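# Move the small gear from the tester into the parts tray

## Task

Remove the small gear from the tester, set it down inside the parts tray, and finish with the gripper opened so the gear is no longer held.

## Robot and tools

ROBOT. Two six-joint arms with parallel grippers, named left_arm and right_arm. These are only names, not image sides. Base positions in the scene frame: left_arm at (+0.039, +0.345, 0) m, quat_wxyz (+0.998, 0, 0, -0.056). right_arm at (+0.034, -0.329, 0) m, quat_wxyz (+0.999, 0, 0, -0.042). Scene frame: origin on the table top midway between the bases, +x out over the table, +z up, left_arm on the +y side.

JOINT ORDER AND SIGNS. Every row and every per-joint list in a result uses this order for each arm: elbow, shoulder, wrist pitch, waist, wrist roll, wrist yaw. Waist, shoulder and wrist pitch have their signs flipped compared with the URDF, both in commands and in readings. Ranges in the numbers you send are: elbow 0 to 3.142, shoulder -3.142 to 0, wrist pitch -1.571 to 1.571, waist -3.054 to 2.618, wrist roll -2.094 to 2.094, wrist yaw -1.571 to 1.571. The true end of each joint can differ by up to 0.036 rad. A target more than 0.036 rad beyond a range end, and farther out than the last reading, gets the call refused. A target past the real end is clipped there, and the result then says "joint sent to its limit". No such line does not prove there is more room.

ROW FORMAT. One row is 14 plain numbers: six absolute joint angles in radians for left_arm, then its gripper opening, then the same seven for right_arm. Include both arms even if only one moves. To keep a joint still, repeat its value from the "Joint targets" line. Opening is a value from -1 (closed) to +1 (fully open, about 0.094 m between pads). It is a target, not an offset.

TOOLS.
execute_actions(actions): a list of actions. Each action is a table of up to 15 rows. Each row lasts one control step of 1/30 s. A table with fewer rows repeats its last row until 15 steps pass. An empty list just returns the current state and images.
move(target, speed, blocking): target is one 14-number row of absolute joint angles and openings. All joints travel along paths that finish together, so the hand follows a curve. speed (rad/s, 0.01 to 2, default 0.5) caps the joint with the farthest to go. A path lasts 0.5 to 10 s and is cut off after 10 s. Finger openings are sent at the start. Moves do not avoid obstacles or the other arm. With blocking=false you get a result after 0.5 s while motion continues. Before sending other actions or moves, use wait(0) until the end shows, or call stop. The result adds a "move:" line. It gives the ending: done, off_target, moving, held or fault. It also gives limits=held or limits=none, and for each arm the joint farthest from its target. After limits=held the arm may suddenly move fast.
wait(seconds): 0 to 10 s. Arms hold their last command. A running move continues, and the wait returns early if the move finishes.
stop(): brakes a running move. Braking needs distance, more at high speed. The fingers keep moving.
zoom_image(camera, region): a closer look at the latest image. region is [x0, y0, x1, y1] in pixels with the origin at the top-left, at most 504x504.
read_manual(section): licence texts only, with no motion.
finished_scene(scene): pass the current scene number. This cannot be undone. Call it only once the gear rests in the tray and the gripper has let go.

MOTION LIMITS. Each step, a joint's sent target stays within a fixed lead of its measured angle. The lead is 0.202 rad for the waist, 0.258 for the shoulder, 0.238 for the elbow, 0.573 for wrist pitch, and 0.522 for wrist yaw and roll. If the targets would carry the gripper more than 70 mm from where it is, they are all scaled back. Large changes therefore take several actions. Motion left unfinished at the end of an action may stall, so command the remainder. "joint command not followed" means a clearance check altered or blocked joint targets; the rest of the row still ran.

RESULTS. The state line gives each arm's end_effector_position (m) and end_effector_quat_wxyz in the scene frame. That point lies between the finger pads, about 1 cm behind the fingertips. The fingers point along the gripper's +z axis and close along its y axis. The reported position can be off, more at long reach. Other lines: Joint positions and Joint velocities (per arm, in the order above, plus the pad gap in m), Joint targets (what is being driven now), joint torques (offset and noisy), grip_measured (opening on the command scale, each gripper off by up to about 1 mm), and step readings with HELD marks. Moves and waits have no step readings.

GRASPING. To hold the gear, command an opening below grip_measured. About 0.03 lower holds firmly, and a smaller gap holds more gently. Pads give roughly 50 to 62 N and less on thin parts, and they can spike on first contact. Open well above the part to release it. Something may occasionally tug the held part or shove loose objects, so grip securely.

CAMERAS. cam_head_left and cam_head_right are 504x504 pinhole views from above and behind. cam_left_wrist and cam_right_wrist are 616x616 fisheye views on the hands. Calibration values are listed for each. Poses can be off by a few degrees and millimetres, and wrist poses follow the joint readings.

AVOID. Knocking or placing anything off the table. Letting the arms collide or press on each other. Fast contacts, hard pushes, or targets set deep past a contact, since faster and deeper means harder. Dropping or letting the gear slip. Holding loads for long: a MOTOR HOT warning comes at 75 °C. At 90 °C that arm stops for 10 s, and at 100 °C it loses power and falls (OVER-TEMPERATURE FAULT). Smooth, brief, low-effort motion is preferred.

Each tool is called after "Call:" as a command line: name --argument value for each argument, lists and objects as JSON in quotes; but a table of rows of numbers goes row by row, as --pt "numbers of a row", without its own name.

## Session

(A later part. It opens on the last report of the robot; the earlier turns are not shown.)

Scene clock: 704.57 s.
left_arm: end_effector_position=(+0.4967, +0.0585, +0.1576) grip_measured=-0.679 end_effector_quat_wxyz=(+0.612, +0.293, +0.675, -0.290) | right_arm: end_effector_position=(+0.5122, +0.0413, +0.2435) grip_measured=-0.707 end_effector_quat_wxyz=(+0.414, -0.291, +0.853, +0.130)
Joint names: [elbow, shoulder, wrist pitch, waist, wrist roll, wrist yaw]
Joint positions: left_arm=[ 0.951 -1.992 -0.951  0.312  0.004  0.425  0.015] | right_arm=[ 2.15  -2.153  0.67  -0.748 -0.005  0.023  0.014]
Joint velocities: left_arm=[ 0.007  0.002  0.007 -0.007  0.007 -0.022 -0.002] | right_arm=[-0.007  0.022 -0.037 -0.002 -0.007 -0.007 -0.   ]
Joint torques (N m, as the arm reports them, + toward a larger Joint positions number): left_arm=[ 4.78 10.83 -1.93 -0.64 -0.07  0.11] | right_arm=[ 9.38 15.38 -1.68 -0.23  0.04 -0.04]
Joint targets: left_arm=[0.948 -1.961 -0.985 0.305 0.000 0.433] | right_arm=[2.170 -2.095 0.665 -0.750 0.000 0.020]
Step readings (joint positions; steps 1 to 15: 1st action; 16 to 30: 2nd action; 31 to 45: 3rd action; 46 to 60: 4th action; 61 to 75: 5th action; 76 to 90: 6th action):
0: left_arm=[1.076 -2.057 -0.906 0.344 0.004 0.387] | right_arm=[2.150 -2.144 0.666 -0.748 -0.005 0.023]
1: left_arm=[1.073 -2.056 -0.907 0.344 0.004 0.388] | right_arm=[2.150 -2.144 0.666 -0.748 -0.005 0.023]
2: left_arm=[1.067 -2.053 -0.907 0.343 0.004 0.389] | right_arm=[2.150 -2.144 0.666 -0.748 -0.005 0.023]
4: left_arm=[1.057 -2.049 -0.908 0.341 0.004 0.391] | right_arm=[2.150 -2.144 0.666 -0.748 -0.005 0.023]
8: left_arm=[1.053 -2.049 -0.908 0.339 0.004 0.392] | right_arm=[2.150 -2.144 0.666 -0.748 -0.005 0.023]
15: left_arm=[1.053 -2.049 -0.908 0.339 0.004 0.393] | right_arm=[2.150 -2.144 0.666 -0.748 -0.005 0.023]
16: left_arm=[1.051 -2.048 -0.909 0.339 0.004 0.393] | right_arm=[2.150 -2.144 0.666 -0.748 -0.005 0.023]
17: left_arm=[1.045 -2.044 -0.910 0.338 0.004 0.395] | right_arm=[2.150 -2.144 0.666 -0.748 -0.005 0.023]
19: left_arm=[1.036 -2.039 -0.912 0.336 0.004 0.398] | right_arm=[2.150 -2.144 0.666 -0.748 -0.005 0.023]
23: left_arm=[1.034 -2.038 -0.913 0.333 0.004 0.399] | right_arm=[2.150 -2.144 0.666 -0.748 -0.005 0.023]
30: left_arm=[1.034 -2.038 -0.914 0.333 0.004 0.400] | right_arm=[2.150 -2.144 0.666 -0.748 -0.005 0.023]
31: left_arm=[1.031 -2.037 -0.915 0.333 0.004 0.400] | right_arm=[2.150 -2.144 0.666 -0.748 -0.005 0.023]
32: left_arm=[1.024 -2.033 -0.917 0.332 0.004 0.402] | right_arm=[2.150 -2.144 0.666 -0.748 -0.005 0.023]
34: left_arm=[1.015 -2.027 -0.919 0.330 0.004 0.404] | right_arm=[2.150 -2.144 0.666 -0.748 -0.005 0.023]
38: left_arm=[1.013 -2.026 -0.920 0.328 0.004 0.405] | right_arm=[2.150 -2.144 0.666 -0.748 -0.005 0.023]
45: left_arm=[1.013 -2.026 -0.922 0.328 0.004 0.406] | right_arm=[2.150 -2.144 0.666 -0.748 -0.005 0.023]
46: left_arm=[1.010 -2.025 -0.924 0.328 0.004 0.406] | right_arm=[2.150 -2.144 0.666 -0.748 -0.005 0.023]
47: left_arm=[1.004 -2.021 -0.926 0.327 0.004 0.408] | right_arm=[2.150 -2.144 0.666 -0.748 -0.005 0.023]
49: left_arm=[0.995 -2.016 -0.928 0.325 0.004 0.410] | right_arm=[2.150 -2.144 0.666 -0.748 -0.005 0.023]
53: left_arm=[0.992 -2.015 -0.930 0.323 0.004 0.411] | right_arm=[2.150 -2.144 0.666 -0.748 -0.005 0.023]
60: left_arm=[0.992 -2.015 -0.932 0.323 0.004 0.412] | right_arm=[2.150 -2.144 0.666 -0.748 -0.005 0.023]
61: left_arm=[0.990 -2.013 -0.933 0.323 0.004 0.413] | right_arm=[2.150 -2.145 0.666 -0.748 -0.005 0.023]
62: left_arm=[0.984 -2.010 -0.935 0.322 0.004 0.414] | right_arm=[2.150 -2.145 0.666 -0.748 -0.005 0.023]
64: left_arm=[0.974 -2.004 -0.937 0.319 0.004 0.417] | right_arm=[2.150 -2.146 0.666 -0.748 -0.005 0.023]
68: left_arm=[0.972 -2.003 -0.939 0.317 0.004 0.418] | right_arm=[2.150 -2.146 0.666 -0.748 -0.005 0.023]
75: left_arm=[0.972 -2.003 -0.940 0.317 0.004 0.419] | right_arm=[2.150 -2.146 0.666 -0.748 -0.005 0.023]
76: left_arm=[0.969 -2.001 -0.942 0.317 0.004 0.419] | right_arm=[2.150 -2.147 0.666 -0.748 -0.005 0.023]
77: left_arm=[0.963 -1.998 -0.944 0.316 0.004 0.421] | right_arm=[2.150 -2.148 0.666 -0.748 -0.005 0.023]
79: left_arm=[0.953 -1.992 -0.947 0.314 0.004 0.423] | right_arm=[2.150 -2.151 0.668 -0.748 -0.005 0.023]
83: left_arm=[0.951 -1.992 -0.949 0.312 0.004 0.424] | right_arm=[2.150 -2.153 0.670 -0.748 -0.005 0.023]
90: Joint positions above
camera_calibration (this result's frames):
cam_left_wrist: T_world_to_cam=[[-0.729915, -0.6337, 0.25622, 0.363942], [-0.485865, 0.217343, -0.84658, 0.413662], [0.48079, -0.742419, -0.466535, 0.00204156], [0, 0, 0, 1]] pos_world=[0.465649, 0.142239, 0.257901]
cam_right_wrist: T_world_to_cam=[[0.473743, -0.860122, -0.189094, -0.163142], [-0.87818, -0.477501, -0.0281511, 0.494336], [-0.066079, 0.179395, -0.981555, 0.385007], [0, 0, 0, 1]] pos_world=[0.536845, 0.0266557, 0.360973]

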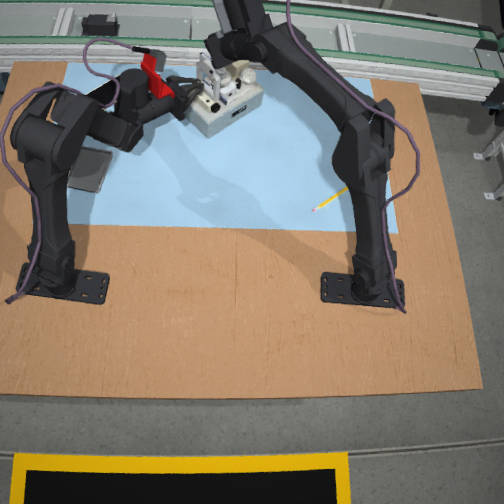

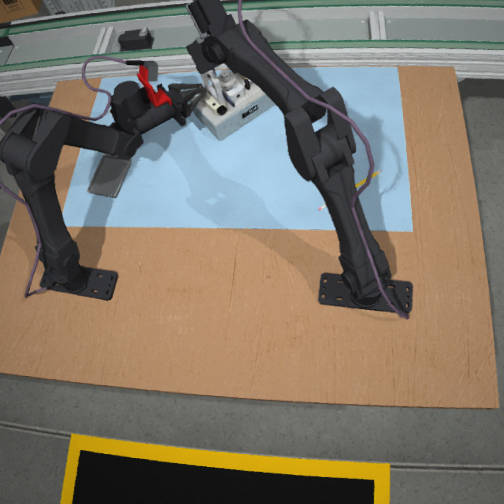

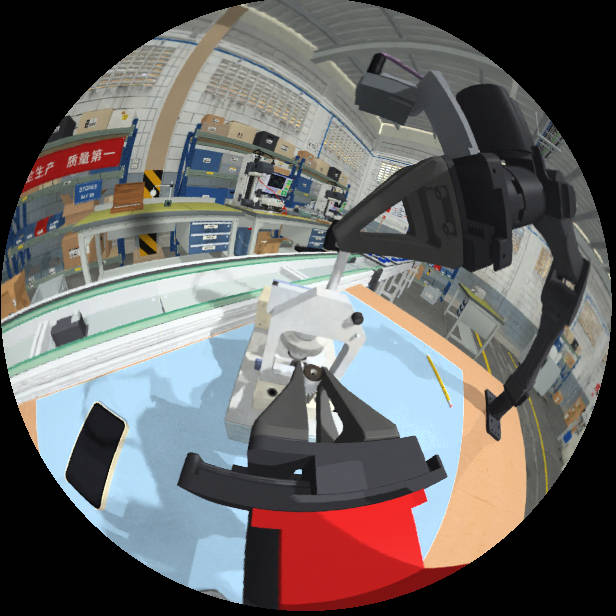

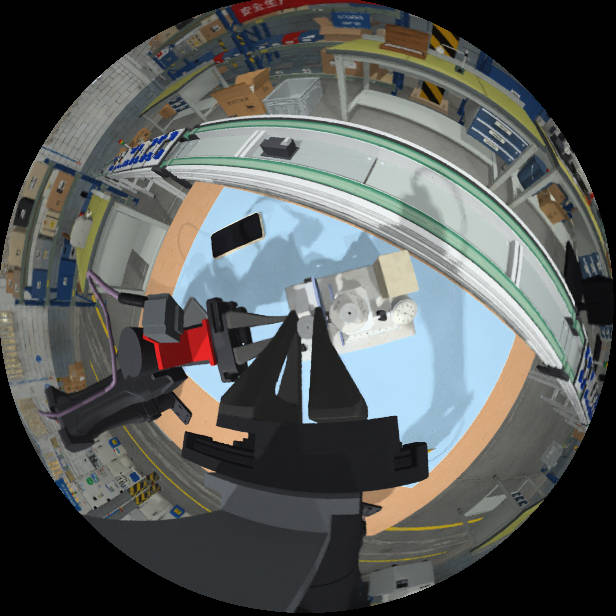

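Call:
move --target '[0.8,-1.8,-0.95,0.25,0,0.45,-0.715,2.18,-2.16,0.665,-0.75,0,0.02,-0.745]' --speed 0.15

Call:
move --target '[0.95,-1.45,-0.3,0.1,0,0.2,-0.715,2.18,-2.16,0.665,-0.75,0,0.02,-0.3]' --speed 0.5

Call:
move --target '[1.2,-1.566,1.0,0.02,0,0,-0.715,1.75,-1.6,0.6,-0.72,0,0,-0.3]' --speed 0.7

Scene clock: 723.70 s.
left_arm: end_effector_position=(+0.4745, +0.0957, +0.1756) grip_measured=-0.679 end_effector_quat_wxyz=(+0.619, +0.279, +0.680, -0.279) | right_arm: end_effector_position=(+0.5127, +0.0417, +0.2285) grip_measured=-0.707 end_effector_quat_wxyz=(+0.400, -0.293, +0.859, +0.126)
Joint names: [elbow, shoulder, wrist pitch, waist, wrist roll, wrist yaw]
Joint positions: left_arm=[ 0.804 -1.827 -0.936  0.257  0.004  0.442  0.015] | right_arm=[ 2.147 -2.173  0.678 -0.748 -0.005  0.023  0.014]
Joint velocities: left_arm=[-0.022 -0.002  0.022 -0.002 -0.022  0.066  0.002] | right_arm=[-0.012 -0.002  0.007  0.012  0.051 -0.066  0.   ]
Joint torques (N m, as the arm reports them, + toward a larger Joint positions number): left_arm=[ 4.79  9.4  -1.74 -0.6  -0.07  0.05] | right_arm=[10.57 12.05 -1.7  -0.11  0.05 -0.04]
Joint targets: left_arm=[0.800 -1.800 -0.950 0.250 -0.000 0.450] | right_arm=[2.180 -2.160 0.665 -0.750 -0.000 0.020]
move: off_target (left_arm, right_arm); limits=none; left_arm: farthest joint: the shoulder, 0.027 radians from its target (0.192 radians at the start); right_arm: farthest joint: the elbow, 0.033 radians from its target (0.030 radians at the start)
camera_calibration (this result's frames):
cam_left_wrist: T_world_to_cam=[[-0.705571, -0.660545, 0.256612, 0.357679], [-0.49249, 0.196704, -0.847798, 0.415419], [0.509532, -0.724561, -0.4641, 0.0329916], [0, 0, 0, 1]] pos_world=[0.440147, 0.178453, 0.275718]
cam_right_wrist: T_world_to_cam=[[0.469034, -0.863805, -0.18398, -0.164473], [-0.878492, -0.477744, 0.00345117, 0.487567], [-0.0908766, 0.160006, -0.982924, 0.384044], [0, 0, 0, 1]] pos_world=[0.540368, 0.0294101, 0.345544]

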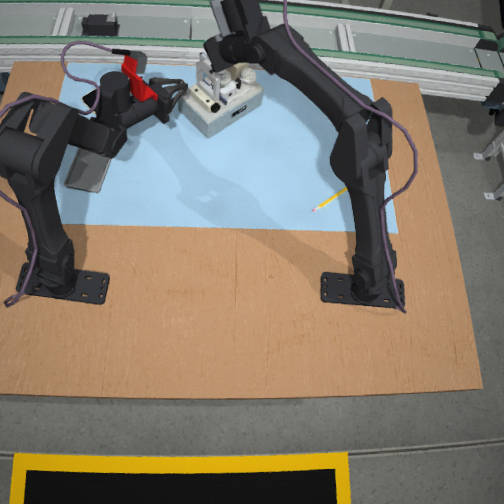

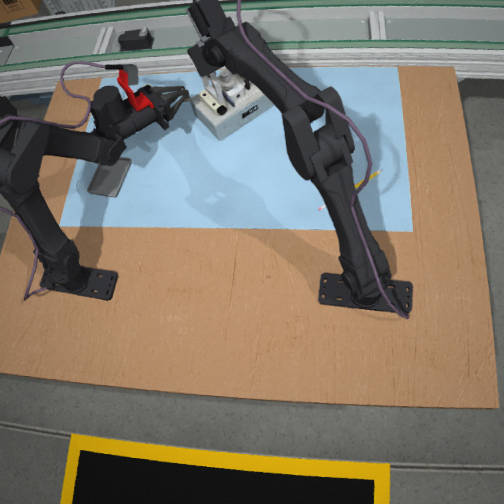

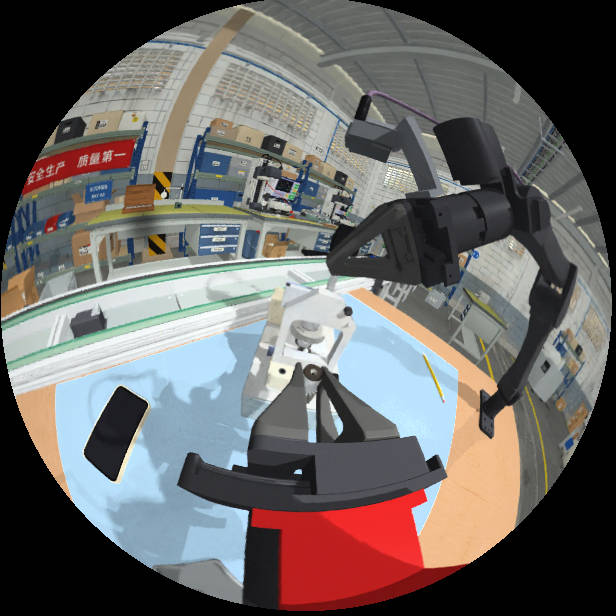

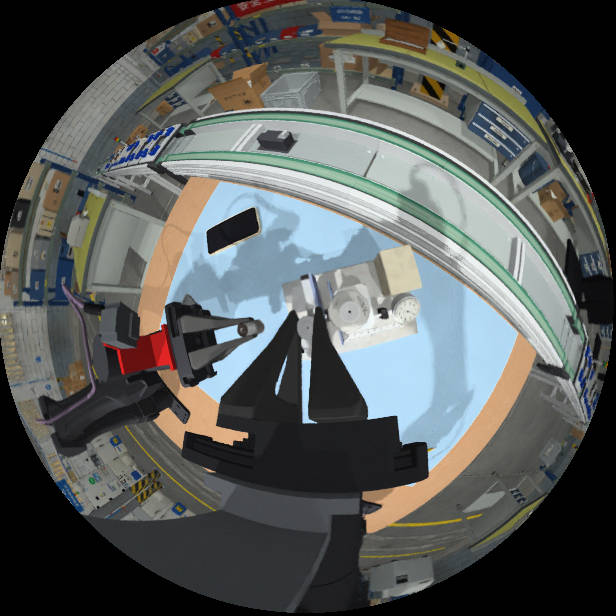

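Scene clock: 725.77 s.
left_arm: end_effector_position=(+0.4908, +0.2087, +0.2410) grip_measured=-0.679 end_effector_quat_wxyz=(+0.594, +0.149, +0.777, -0.145) | right_arm: end_effector_position=(+0.5127, +0.0417, +0.2285) grip_measured=-0.302 end_effector_quat_wxyz=(+0.400, -0.293, +0.859, +0.126)
Joint names: [elbow, shoulder, wrist pitch, waist, wrist roll, wrist yaw]
Joint positions: left_arm=[ 0.921 -1.472 -0.291  0.106  0.004  0.205  0.015] | right_arm=[ 2.147 -2.173  0.678 -0.748 -0.005  0.023  0.033]
Joint velocities: left_arm=[-0.027  0.002  0.022 -0.002 -0.007  0.007 -0.001] | right_arm=[-0.017 -0.007  0.022 -0.002 -0.022 -0.022 -0.001]
Joint torques (N m, as the arm reports them, + toward a larger Joint positions number): left_arm=[ 8.64  7.33 -1.76 -0.53 -0.07  0.04] | right_arm=[10.54 12.11 -1.74 -0.21  0.06 -0.03]
Joint targets: left_arm=[0.950 -1.450 -0.300 0.100 0.000 0.200] | right_arm=[2.180 -2.160 0.665 -0.750 0.000 0.020]
move: off_target (left_arm, right_arm); limits=none; left_arm: farthest joint: the elbow, 0.029 radians from its target (0.146 radians at the start); right_arm: farthest joint: the elbow, 0.033 radians from its target (0.033 radians at the start)
camera_calibration (this result's frames):
cam_left_wrist: T_world_to_cam=[[-0.361397, -0.892785, 0.268936, 0.30363], [-0.663468, 0.0435683, -0.746935, 0.548201], [0.655136, -0.448371, -0.60808, 0.0424809], [0, 0, 0, 1]] pos_world=[0.445614, 0.266239, 0.353646]
cam_right_wrist: T_world_to_cam=[[0.469034, -0.863805, -0.18398, -0.164473], [-0.878492, -0.477744, 0.00345117, 0.487567], [-0.0908766, 0.160006, -0.982924, 0.384044], [0, 0, 0, 1]] pos_world=[0.540368, 0.0294101, 0.345544]

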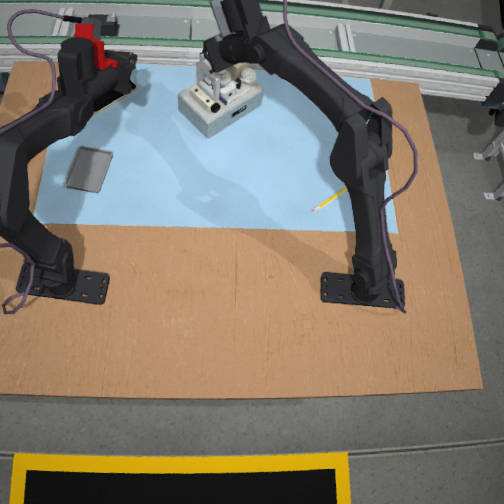

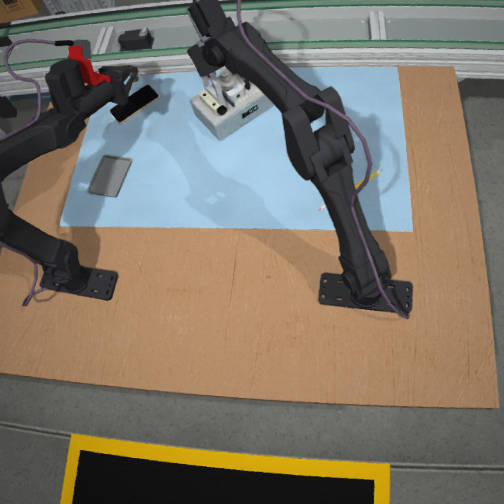

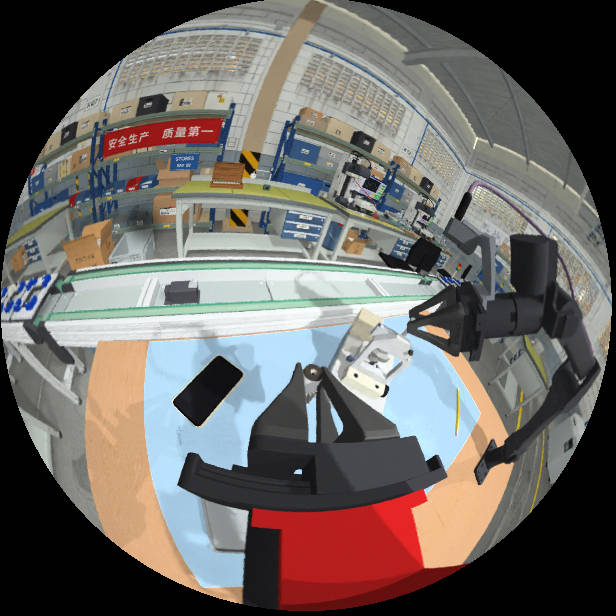

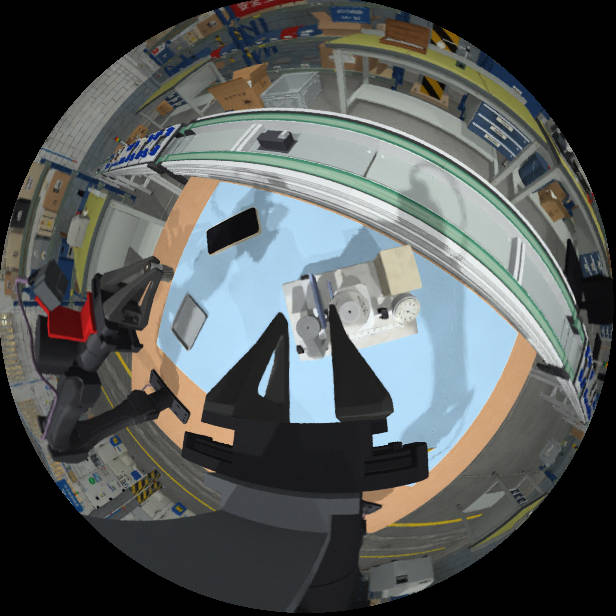

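Scene clock: 728.40 s.
left_arm: end_effector_position=(+0.3478, +0.3012, +0.0987) grip_measured=-0.679 end_effector_quat_wxyz=(+0.090, +0.072, +0.993, -0.010) | right_arm: end_effector_position=(+0.4248, -0.0356, +0.3581) grip_measured=-0.302 end_effector_quat_wxyz=(+0.491, -0.271, +0.813, +0.157)
Joint names: [elbow, shoulder, wrist pitch, waist, wrist roll, wrist yaw]
Joint positions: left_arm=[ 1.168 -1.565  0.993  0.028  0.004  0.007  0.015] | right_arm=[ 1.758 -1.624  0.621 -0.731 -0.005  0.013  0.033]
Joint velocities: left_arm=[-0.002  0.002  0.007 -0.002  0.037  0.037 -0.001] | right_arm=[ 0.002 -0.012 -0.007  0.002 -0.037 -0.051  0.001]
Joint torques (N m, as the arm reports them, + toward a larger Joint positions number): left_arm=[ 7.88  5.35 -0.36 -0.67 -0.07 -0.03] | right_arm=[ 6.74  8.11 -1.93  0.87  0.04 -0.11]
Joint targets: left_arm=[1.200 -1.566 1.000 0.020 -0.000 0.000] | right_arm=[1.750 -1.600 0.600 -0.720 0.000 0.000]
move: off_target (left_arm, right_arm); limits=none; left_arm: farthest joint: the elbow, 0.032 radians from its target (0.279 radians at the start); right_arm: farthest joint: the shoulder, 0.024 radians from its target (0.573 radians at the start)
camera_calibration (this result's frames):
cam_left_wrist: T_world_to_cam=[[0.070851, -0.994937, 0.0712727, 0.272753], [-0.96752, -0.0511642, 0.247564, 0.379087], [-0.242664, -0.0864979, -0.966246, 0.329738], [0, 0, 0, 1]] pos_world=[0.427465, 0.31929, 0.20532]
cam_right_wrist: T_world_to_cam=[[0.495727, -0.840288, -0.219479, -0.163942], [-0.865154, -0.45571, -0.209373, 0.444318], [0.0759145, 0.293675, -0.952886, 0.438969], [0, 0, 0, 1]] pos_world=[0.43235, -0.0641925, 0.475334]

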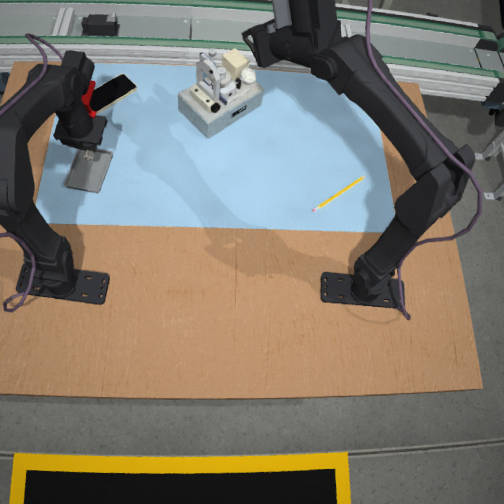

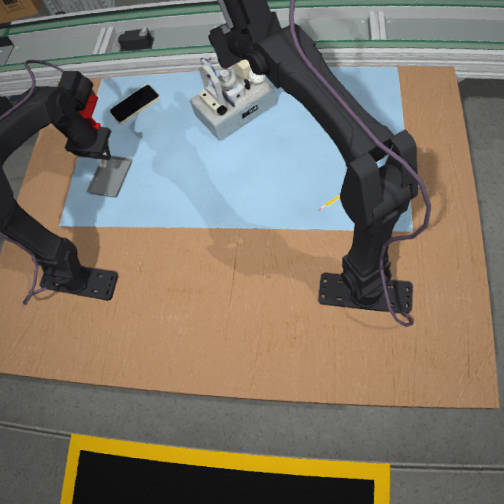

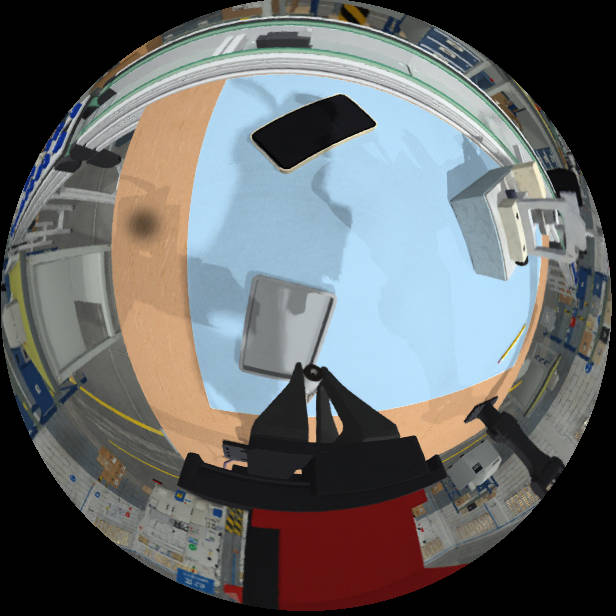

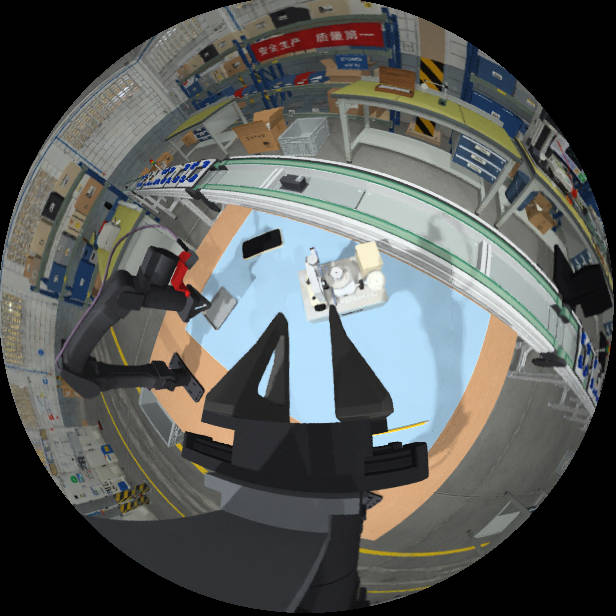

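Call:
move --target '[1.007,-1.682,0.71,-0.025,0,0,-0.715,1.2,-1.2,0.3,-0.5,0,0,-0.3]' --speed 0.25

Call:
zoom_image --camera "cam_head_right" --region '[50,110,170,230]'

Scene clock: 737.20 s.
left_arm: end_effector_position=(+0.3574, +0.3145, +0.0302) grip_measured=-0.679 end_effector_quat_wxyz=(+0.084, +0.050, +0.995, -0.007) | right_arm: end_effector_position=(+0.4090, -0.1599, +0.3369) grip_measured=-0.302 end_effector_quat_wxyz=(+0.563, -0.171, +0.800, +0.115)
Joint names: [elbow, shoulder, wrist pitch, waist, wrist roll, wrist yaw]
Joint positions: left_arm=[ 1.01  -1.683  0.729 -0.017  0.004  0.007  0.015] | right_arm=[ 1.204 -1.228  0.323 -0.511 -0.005  0.013  0.033]
Joint velocities: left_arm=[ 0.002 -0.012  0.007  0.012  0.007 -0.022  0.002] | right_arm=[ 0.007 -0.012 -0.007  0.002 -0.022  0.037 -0.   ]
Joint torques (N m, as the arm reports them, + toward a larger Joint positions number): left_arm=[ 4.78  6.09 -0.58 -0.68 -0.07 -0.03] | right_arm=[ 7.43  5.47 -2.01  0.82  0.02 -0.12]
Joint targets: left_arm=[1.007 -1.682 0.710 -0.025 0.000 0.000] | right_arm=[1.200 -1.200 0.300 -0.500 -0.000 0.000]
move: off_target (right_arm); limits=none; left_arm: farthest joint: the wrist pitch, 0.019 radians from its target (0.284 radians at the start); right_arm: farthest joint: the shoulder, 0.028 radians from its target (0.424 radians at the start)
camera_calibration (this result's frames):
cam_left_wrist: T_world_to_cam=[[0.11641, -0.990836, 0.0685041, 0.272644], [-0.961358, -0.095084, 0.258359, 0.417328], [-0.249478, -0.0959324, -0.963617, 0.272368], [0, 0, 0, 1]] pos_world=[0.437413, 0.335956, 0.135961]
cam_right_wrist: T_world_to_cam=[[0.329487, -0.915006, -0.232815, -0.204636], [-0.908506, -0.240131, -0.341986, 0.466471], [0.257013, 0.324194, -0.910408, 0.372987], [0, 0, 0, 1]] pos_world=[0.395354, -0.196148, 0.451455]

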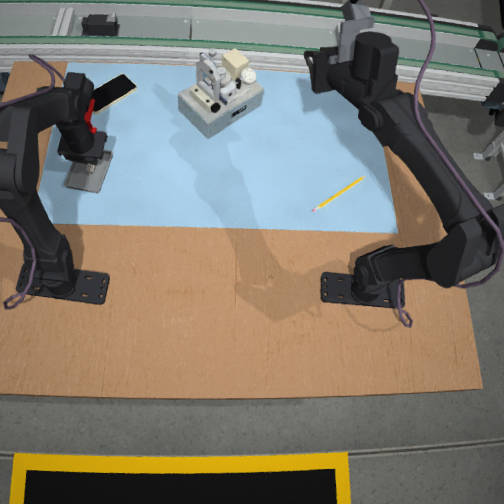

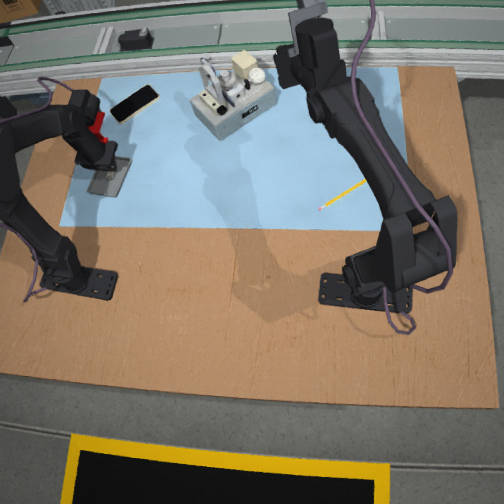

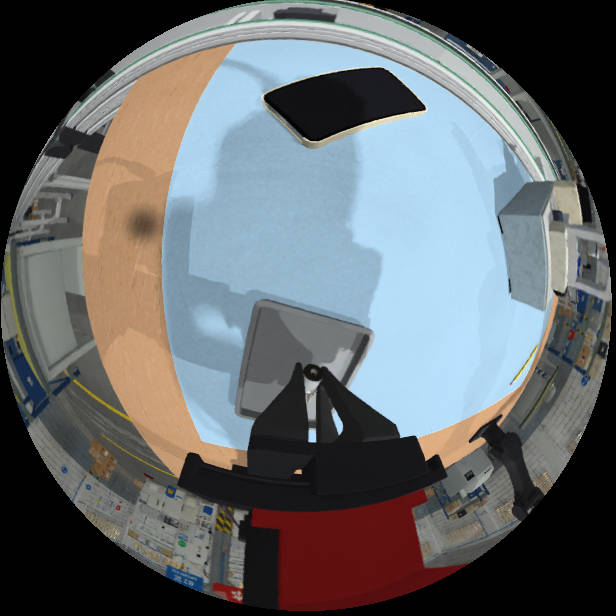

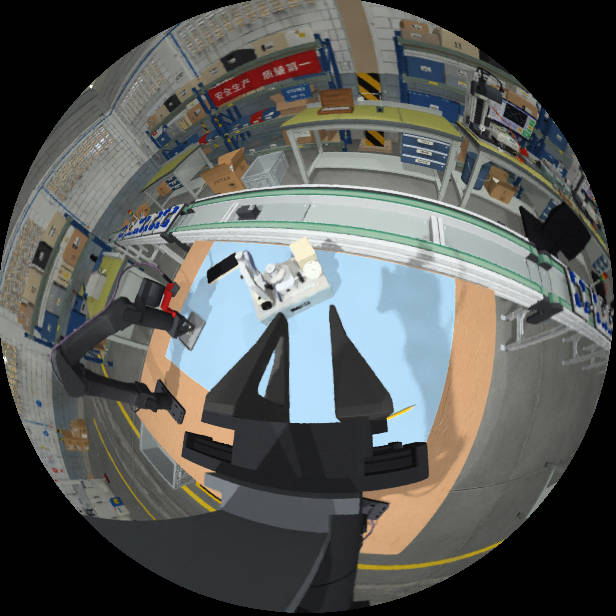

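Region (50, 110, 170, 230) of cam_head_right's 504x504 image, scaled by 4.200, with more detail than that image has.

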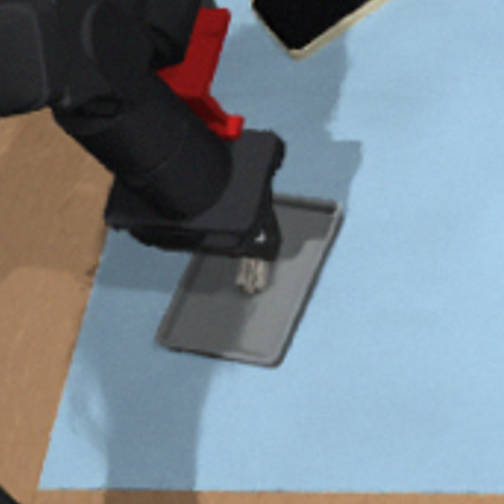

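Lower ~10 mm, then release.

Call:
move --target '[1.007,-1.715,0.69,-0.025,0,0,-0.715,1.2,-1.2,0.3,-0.5,0,0,-0.3]' --speed 0.04

Call:
move --target '[1.007,-1.715,0.69,-0.025,0,0,-0.4,1.2,-1.2,0.3,-0.5,0,0,-0.3]'

Call:
move --target '[1.15,-1.5,0.95,-0.025,0,0,-0.4,1.2,-1.2,0.3,-0.5,0,0,-0.3]' --speed 0.4

Scene clock: 744.57 s.
left_arm: end_effector_position=(+0.3598, +0.3142, +0.0233) grip_measured=-0.680 end_effector_quat_wxyz=(+0.081, +0.050, +0.995, -0.007) | right_arm: end_effector_position=(+0.4091, -0.1598, +0.3370) grip_measured=-0.302 end_effector_quat_wxyz=(+0.563, -0.171, +0.800, +0.115)
Joint names: [elbow, shoulder, wrist pitch, waist, wrist roll, wrist yaw]
Joint positions: left_arm=[ 1.01  -1.708  0.71  -0.017  0.004  0.007  0.015] | right_arm=[ 1.204 -1.228  0.323 -0.511 -0.005  0.013  0.033]
Joint velocities: left_arm=[ 0.007 -0.002  0.051  0.007 -0.066 -0.051 -0.001] | right_arm=[-0.012 -0.007 -0.081 -0.002 -0.051 -0.022 -0.001]
Joint torques (N m, as the arm reports them, + toward a larger Joint positions number): left_arm=[ 4.73  5.62 -0.56 -0.72 -0.06 -0.01] | right_arm=[ 7.42  5.39 -2.05  0.81  0.05 -0.15]
Joint targets: left_arm=[1.007 -1.715 0.690 -0.025 -0.000 -0.000] | right_arm=[1.200 -1.200 0.300 -0.500 0.000 0.000]
move: off_target (right_arm); limits=none; left_arm: farthest joint: the wrist pitch, 0.020 radians from its target (0.039 radians at the start); right_arm: farthest joint: the shoulder, 0.028 radians from its target (0.028 radians at the start)
camera_calibration (this result's frames):
cam_left_wrist: T_world_to_cam=[[0.116822, -0.990875, 0.067219, 0.272502], [-0.959771, -0.095236, 0.26414, 0.420747], [-0.255328, -0.0953722, -0.962139, 0.268188], [0, 0, 0, 1]] pos_world=[0.440463, 0.335664, 0.128581]
cam_right_wrist: T_world_to_cam=[[0.329568, -0.914969, -0.232845, -0.20463], [-0.908387, -0.240077, -0.342339, 0.466611], [0.257329, 0.324337, -0.910268, 0.372903], [0, 0, 0, 1]] pos_world=[0.395344, -0.196153, 0.451533]

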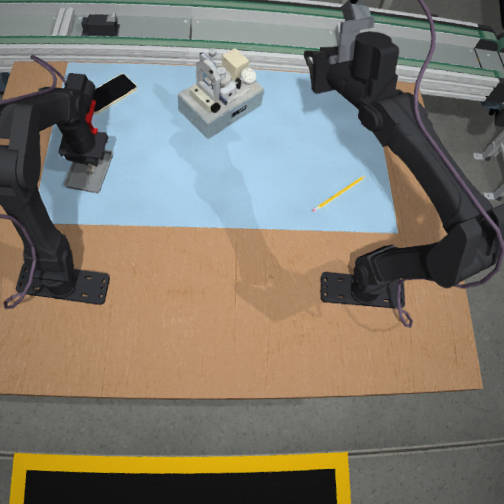

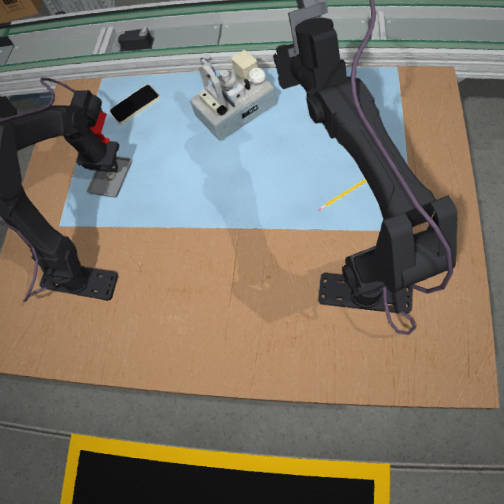

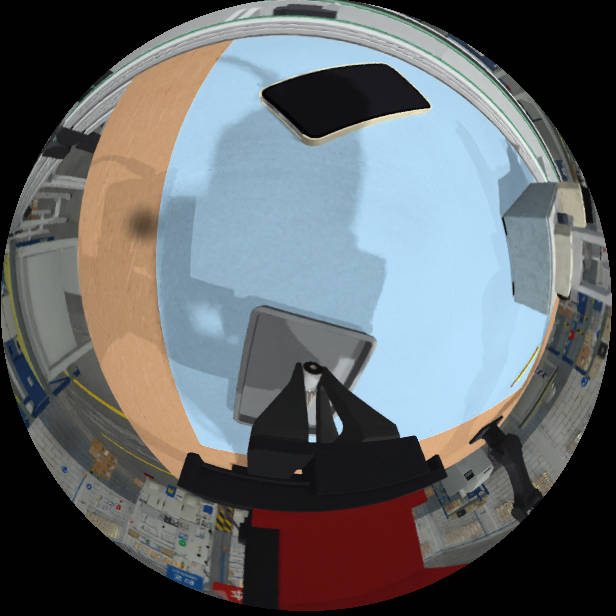

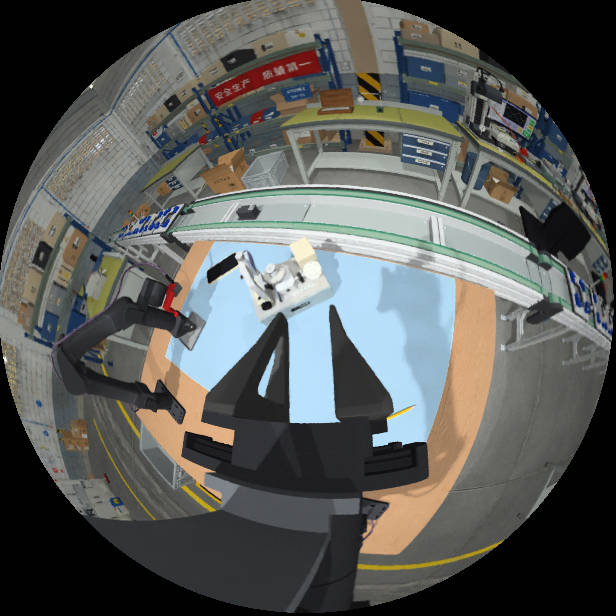

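Scene clock: 745.27 s.
left_arm: end_effector_position=(+0.3604, +0.3142, +0.0234) grip_measured=-0.402 end_effector_quat_wxyz=(+0.082, +0.050, +0.995, -0.007) | right_arm: end_effector_position=(+0.4091, -0.1598, +0.3370) grip_measured=-0.302 end_effector_quat_wxyz=(+0.563, -0.171, +0.800, +0.115)
Joint names: [elbow, shoulder, wrist pitch, waist, wrist roll, wrist yaw]
Joint positions: left_arm=[ 1.01  -1.708  0.707 -0.017  0.004  0.007  0.028] | right_arm=[ 1.204 -1.228  0.323 -0.511 -0.005  0.013  0.033]
Joint velocities: left_arm=[ 0.007 -0.007 -0.007 -0.007 -0.022 -0.037  0.   ] | right_arm=[-0.002  0.007  0.022  0.007 -0.007  0.007  0.   ]
Joint torques (N m, as the arm reports them, + toward a larger Joint positions number): left_arm=[ 4.75  5.6  -0.54 -0.68 -0.07 -0.04] | right_arm=[ 7.49  5.41 -2.04  0.71  0.05 -0.15]
Joint targets: left_arm=[1.007 -1.715 0.690 -0.025 -0.000 -0.000] | right_arm=[1.200 -1.200 0.300 -0.500 -0.000 -0.000]
move: off_target (right_arm); limits=none; left_arm: farthest joint: the wrist pitch, 0.017 radians from its target (0.020 radians at the start); right_arm: farthest joint: the shoulder, 0.028 radians from its target (0.028 radians at the start)
camera_calibration (this result's frames):
cam_left_wrist: T_world_to_cam=[[0.116668, -0.990861, 0.0677012, 0.272417], [-0.96037, -0.0951786, 0.261973, 0.421503], [-0.253136, -0.0955822, -0.962697, 0.267704], [0, 0, 0, 1]] pos_world=[0.440782, 0.335633, 0.128852]
cam_right_wrist: T_world_to_cam=[[0.329568, -0.914969, -0.232845, -0.20463], [-0.908387, -0.240077, -0.342339, 0.466611], [0.257329, 0.324337, -0.910268, 0.372903], [0, 0, 0, 1]] pos_world=[0.395344, -0.196153, 0.451533]

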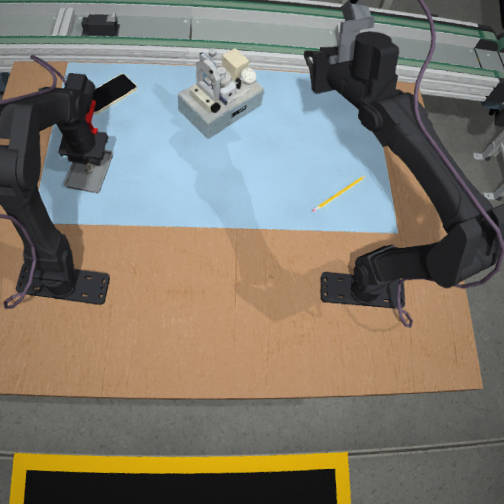

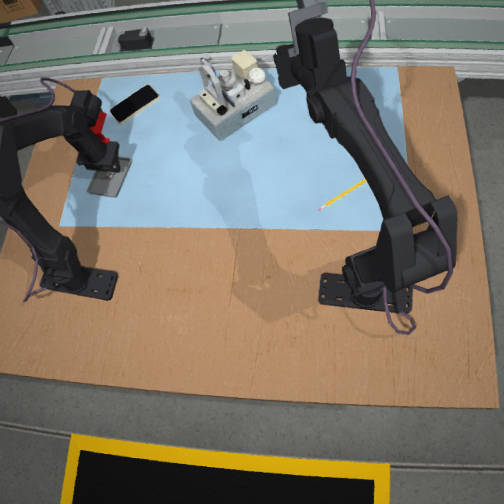

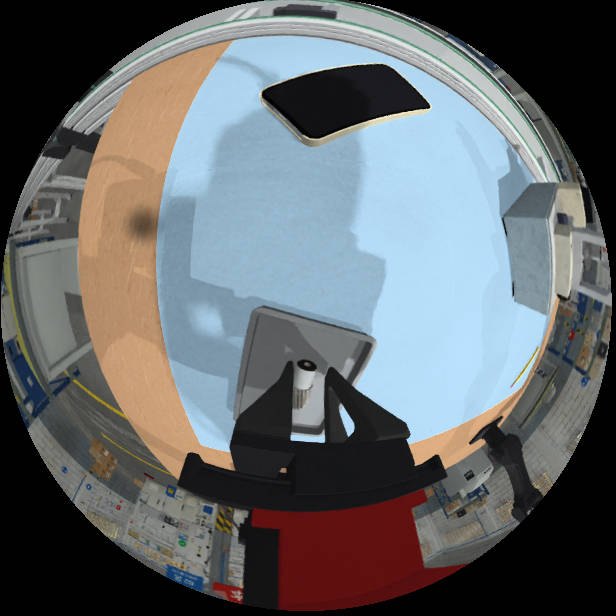

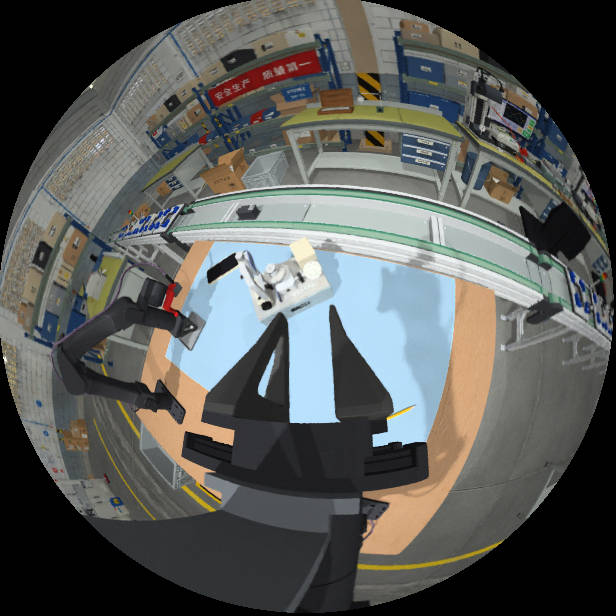

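Scene clock: 746.60 s.
left_arm: end_effector_position=(+0.3511, +0.3151, +0.1033) grip_measured=-0.402 end_effector_quat_wxyz=(+0.119, +0.050, +0.992, -0.009) | right_arm: end_effector_position=(+0.4091, -0.1598, +0.3370) grip_measured=-0.302 end_effector_quat_wxyz=(+0.563, -0.171, +0.800, +0.115)
Joint names: [elbow, shoulder, wrist pitch, waist, wrist roll, wrist yaw]
Joint positions: left_arm=[ 1.127 -1.517  0.943 -0.017  0.004  0.007  0.028] | right_arm=[ 1.204 -1.228  0.323 -0.511 -0.005  0.013  0.033]
Joint velocities: left_arm=[-0.002 -0.002 -0.007  0.012  0.022  0.022 -0.   ] | right_arm=[ 0.017  0.002 -0.022  0.002  0.007 -0.037 -0.001]
Joint torques (N m, as the arm reports them, + toward a larger Joint positions number): left_arm=[ 7.31  6.38 -0.42 -0.69 -0.07 -0.02] | right_arm=[ 7.38  5.36 -2.05  0.82  0.04 -0.13]
Joint targets: left_arm=[1.150 -1.500 0.950 -0.025 0.000 0.000] | right_arm=[1.200 -1.200 0.300 -0.500 0.000 0.000]
move: off_target (left_arm, right_arm); limits=none; left_arm: farthest joint: the elbow, 0.023 radians from its target (0.140 radians at the start); right_arm: farthest joint: the shoulder, 0.028 radians from its target (0.028 radians at the start)
camera_calibration (this result's frames):
cam_left_wrist: T_world_to_cam=[[0.111143, -0.990332, 0.0830088, 0.269159], [-0.976999, -0.0935861, 0.19161, 0.40441], [-0.181989, -0.102396, -0.977955, 0.321037], [0, 0, 0, 1]] pos_world=[0.423618, 0.337277, 0.214128]
cam_right_wrist: T_world_to_cam=[[0.329568, -0.914969, -0.232845, -0.20463], [-0.908387, -0.240077, -0.342339, 0.466611], [0.257329, 0.324337, -0.910268, 0.372903], [0, 0, 0, 1]] pos_world=[0.395344, -0.196153, 0.451533]

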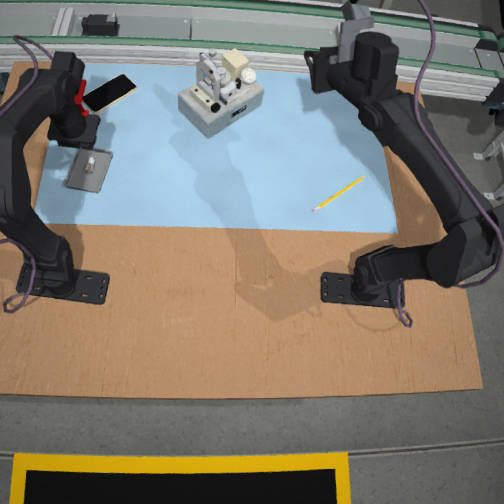

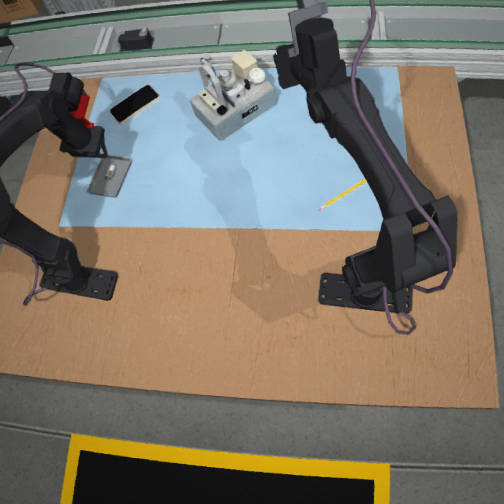

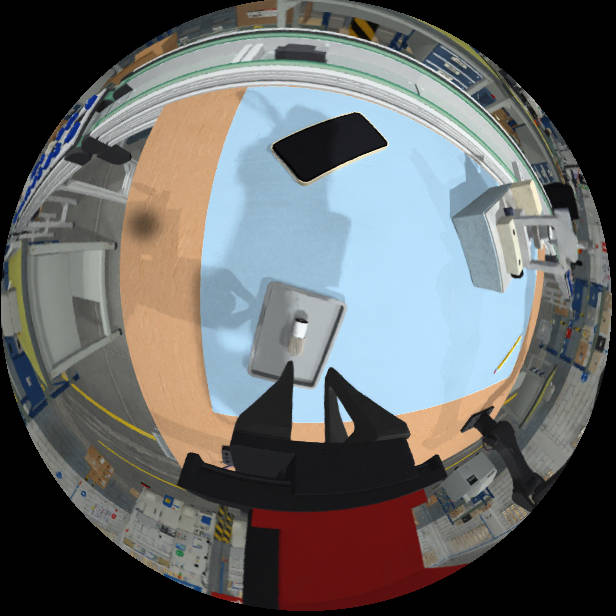

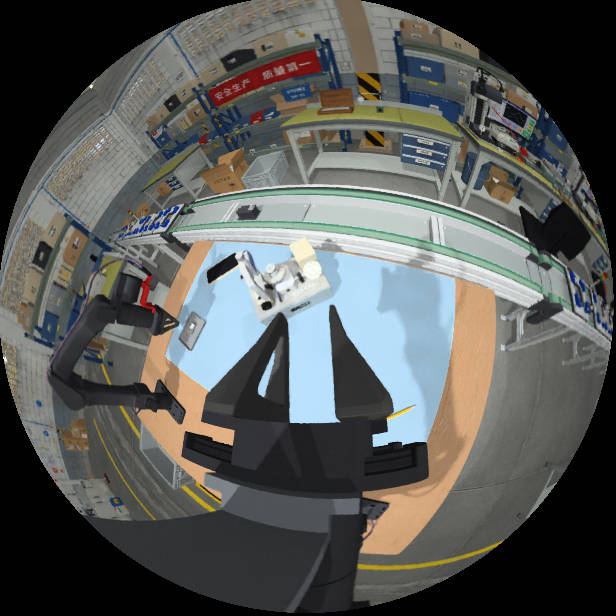

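Call:
finished_scene --scene 1

The scene is finished: the task was done.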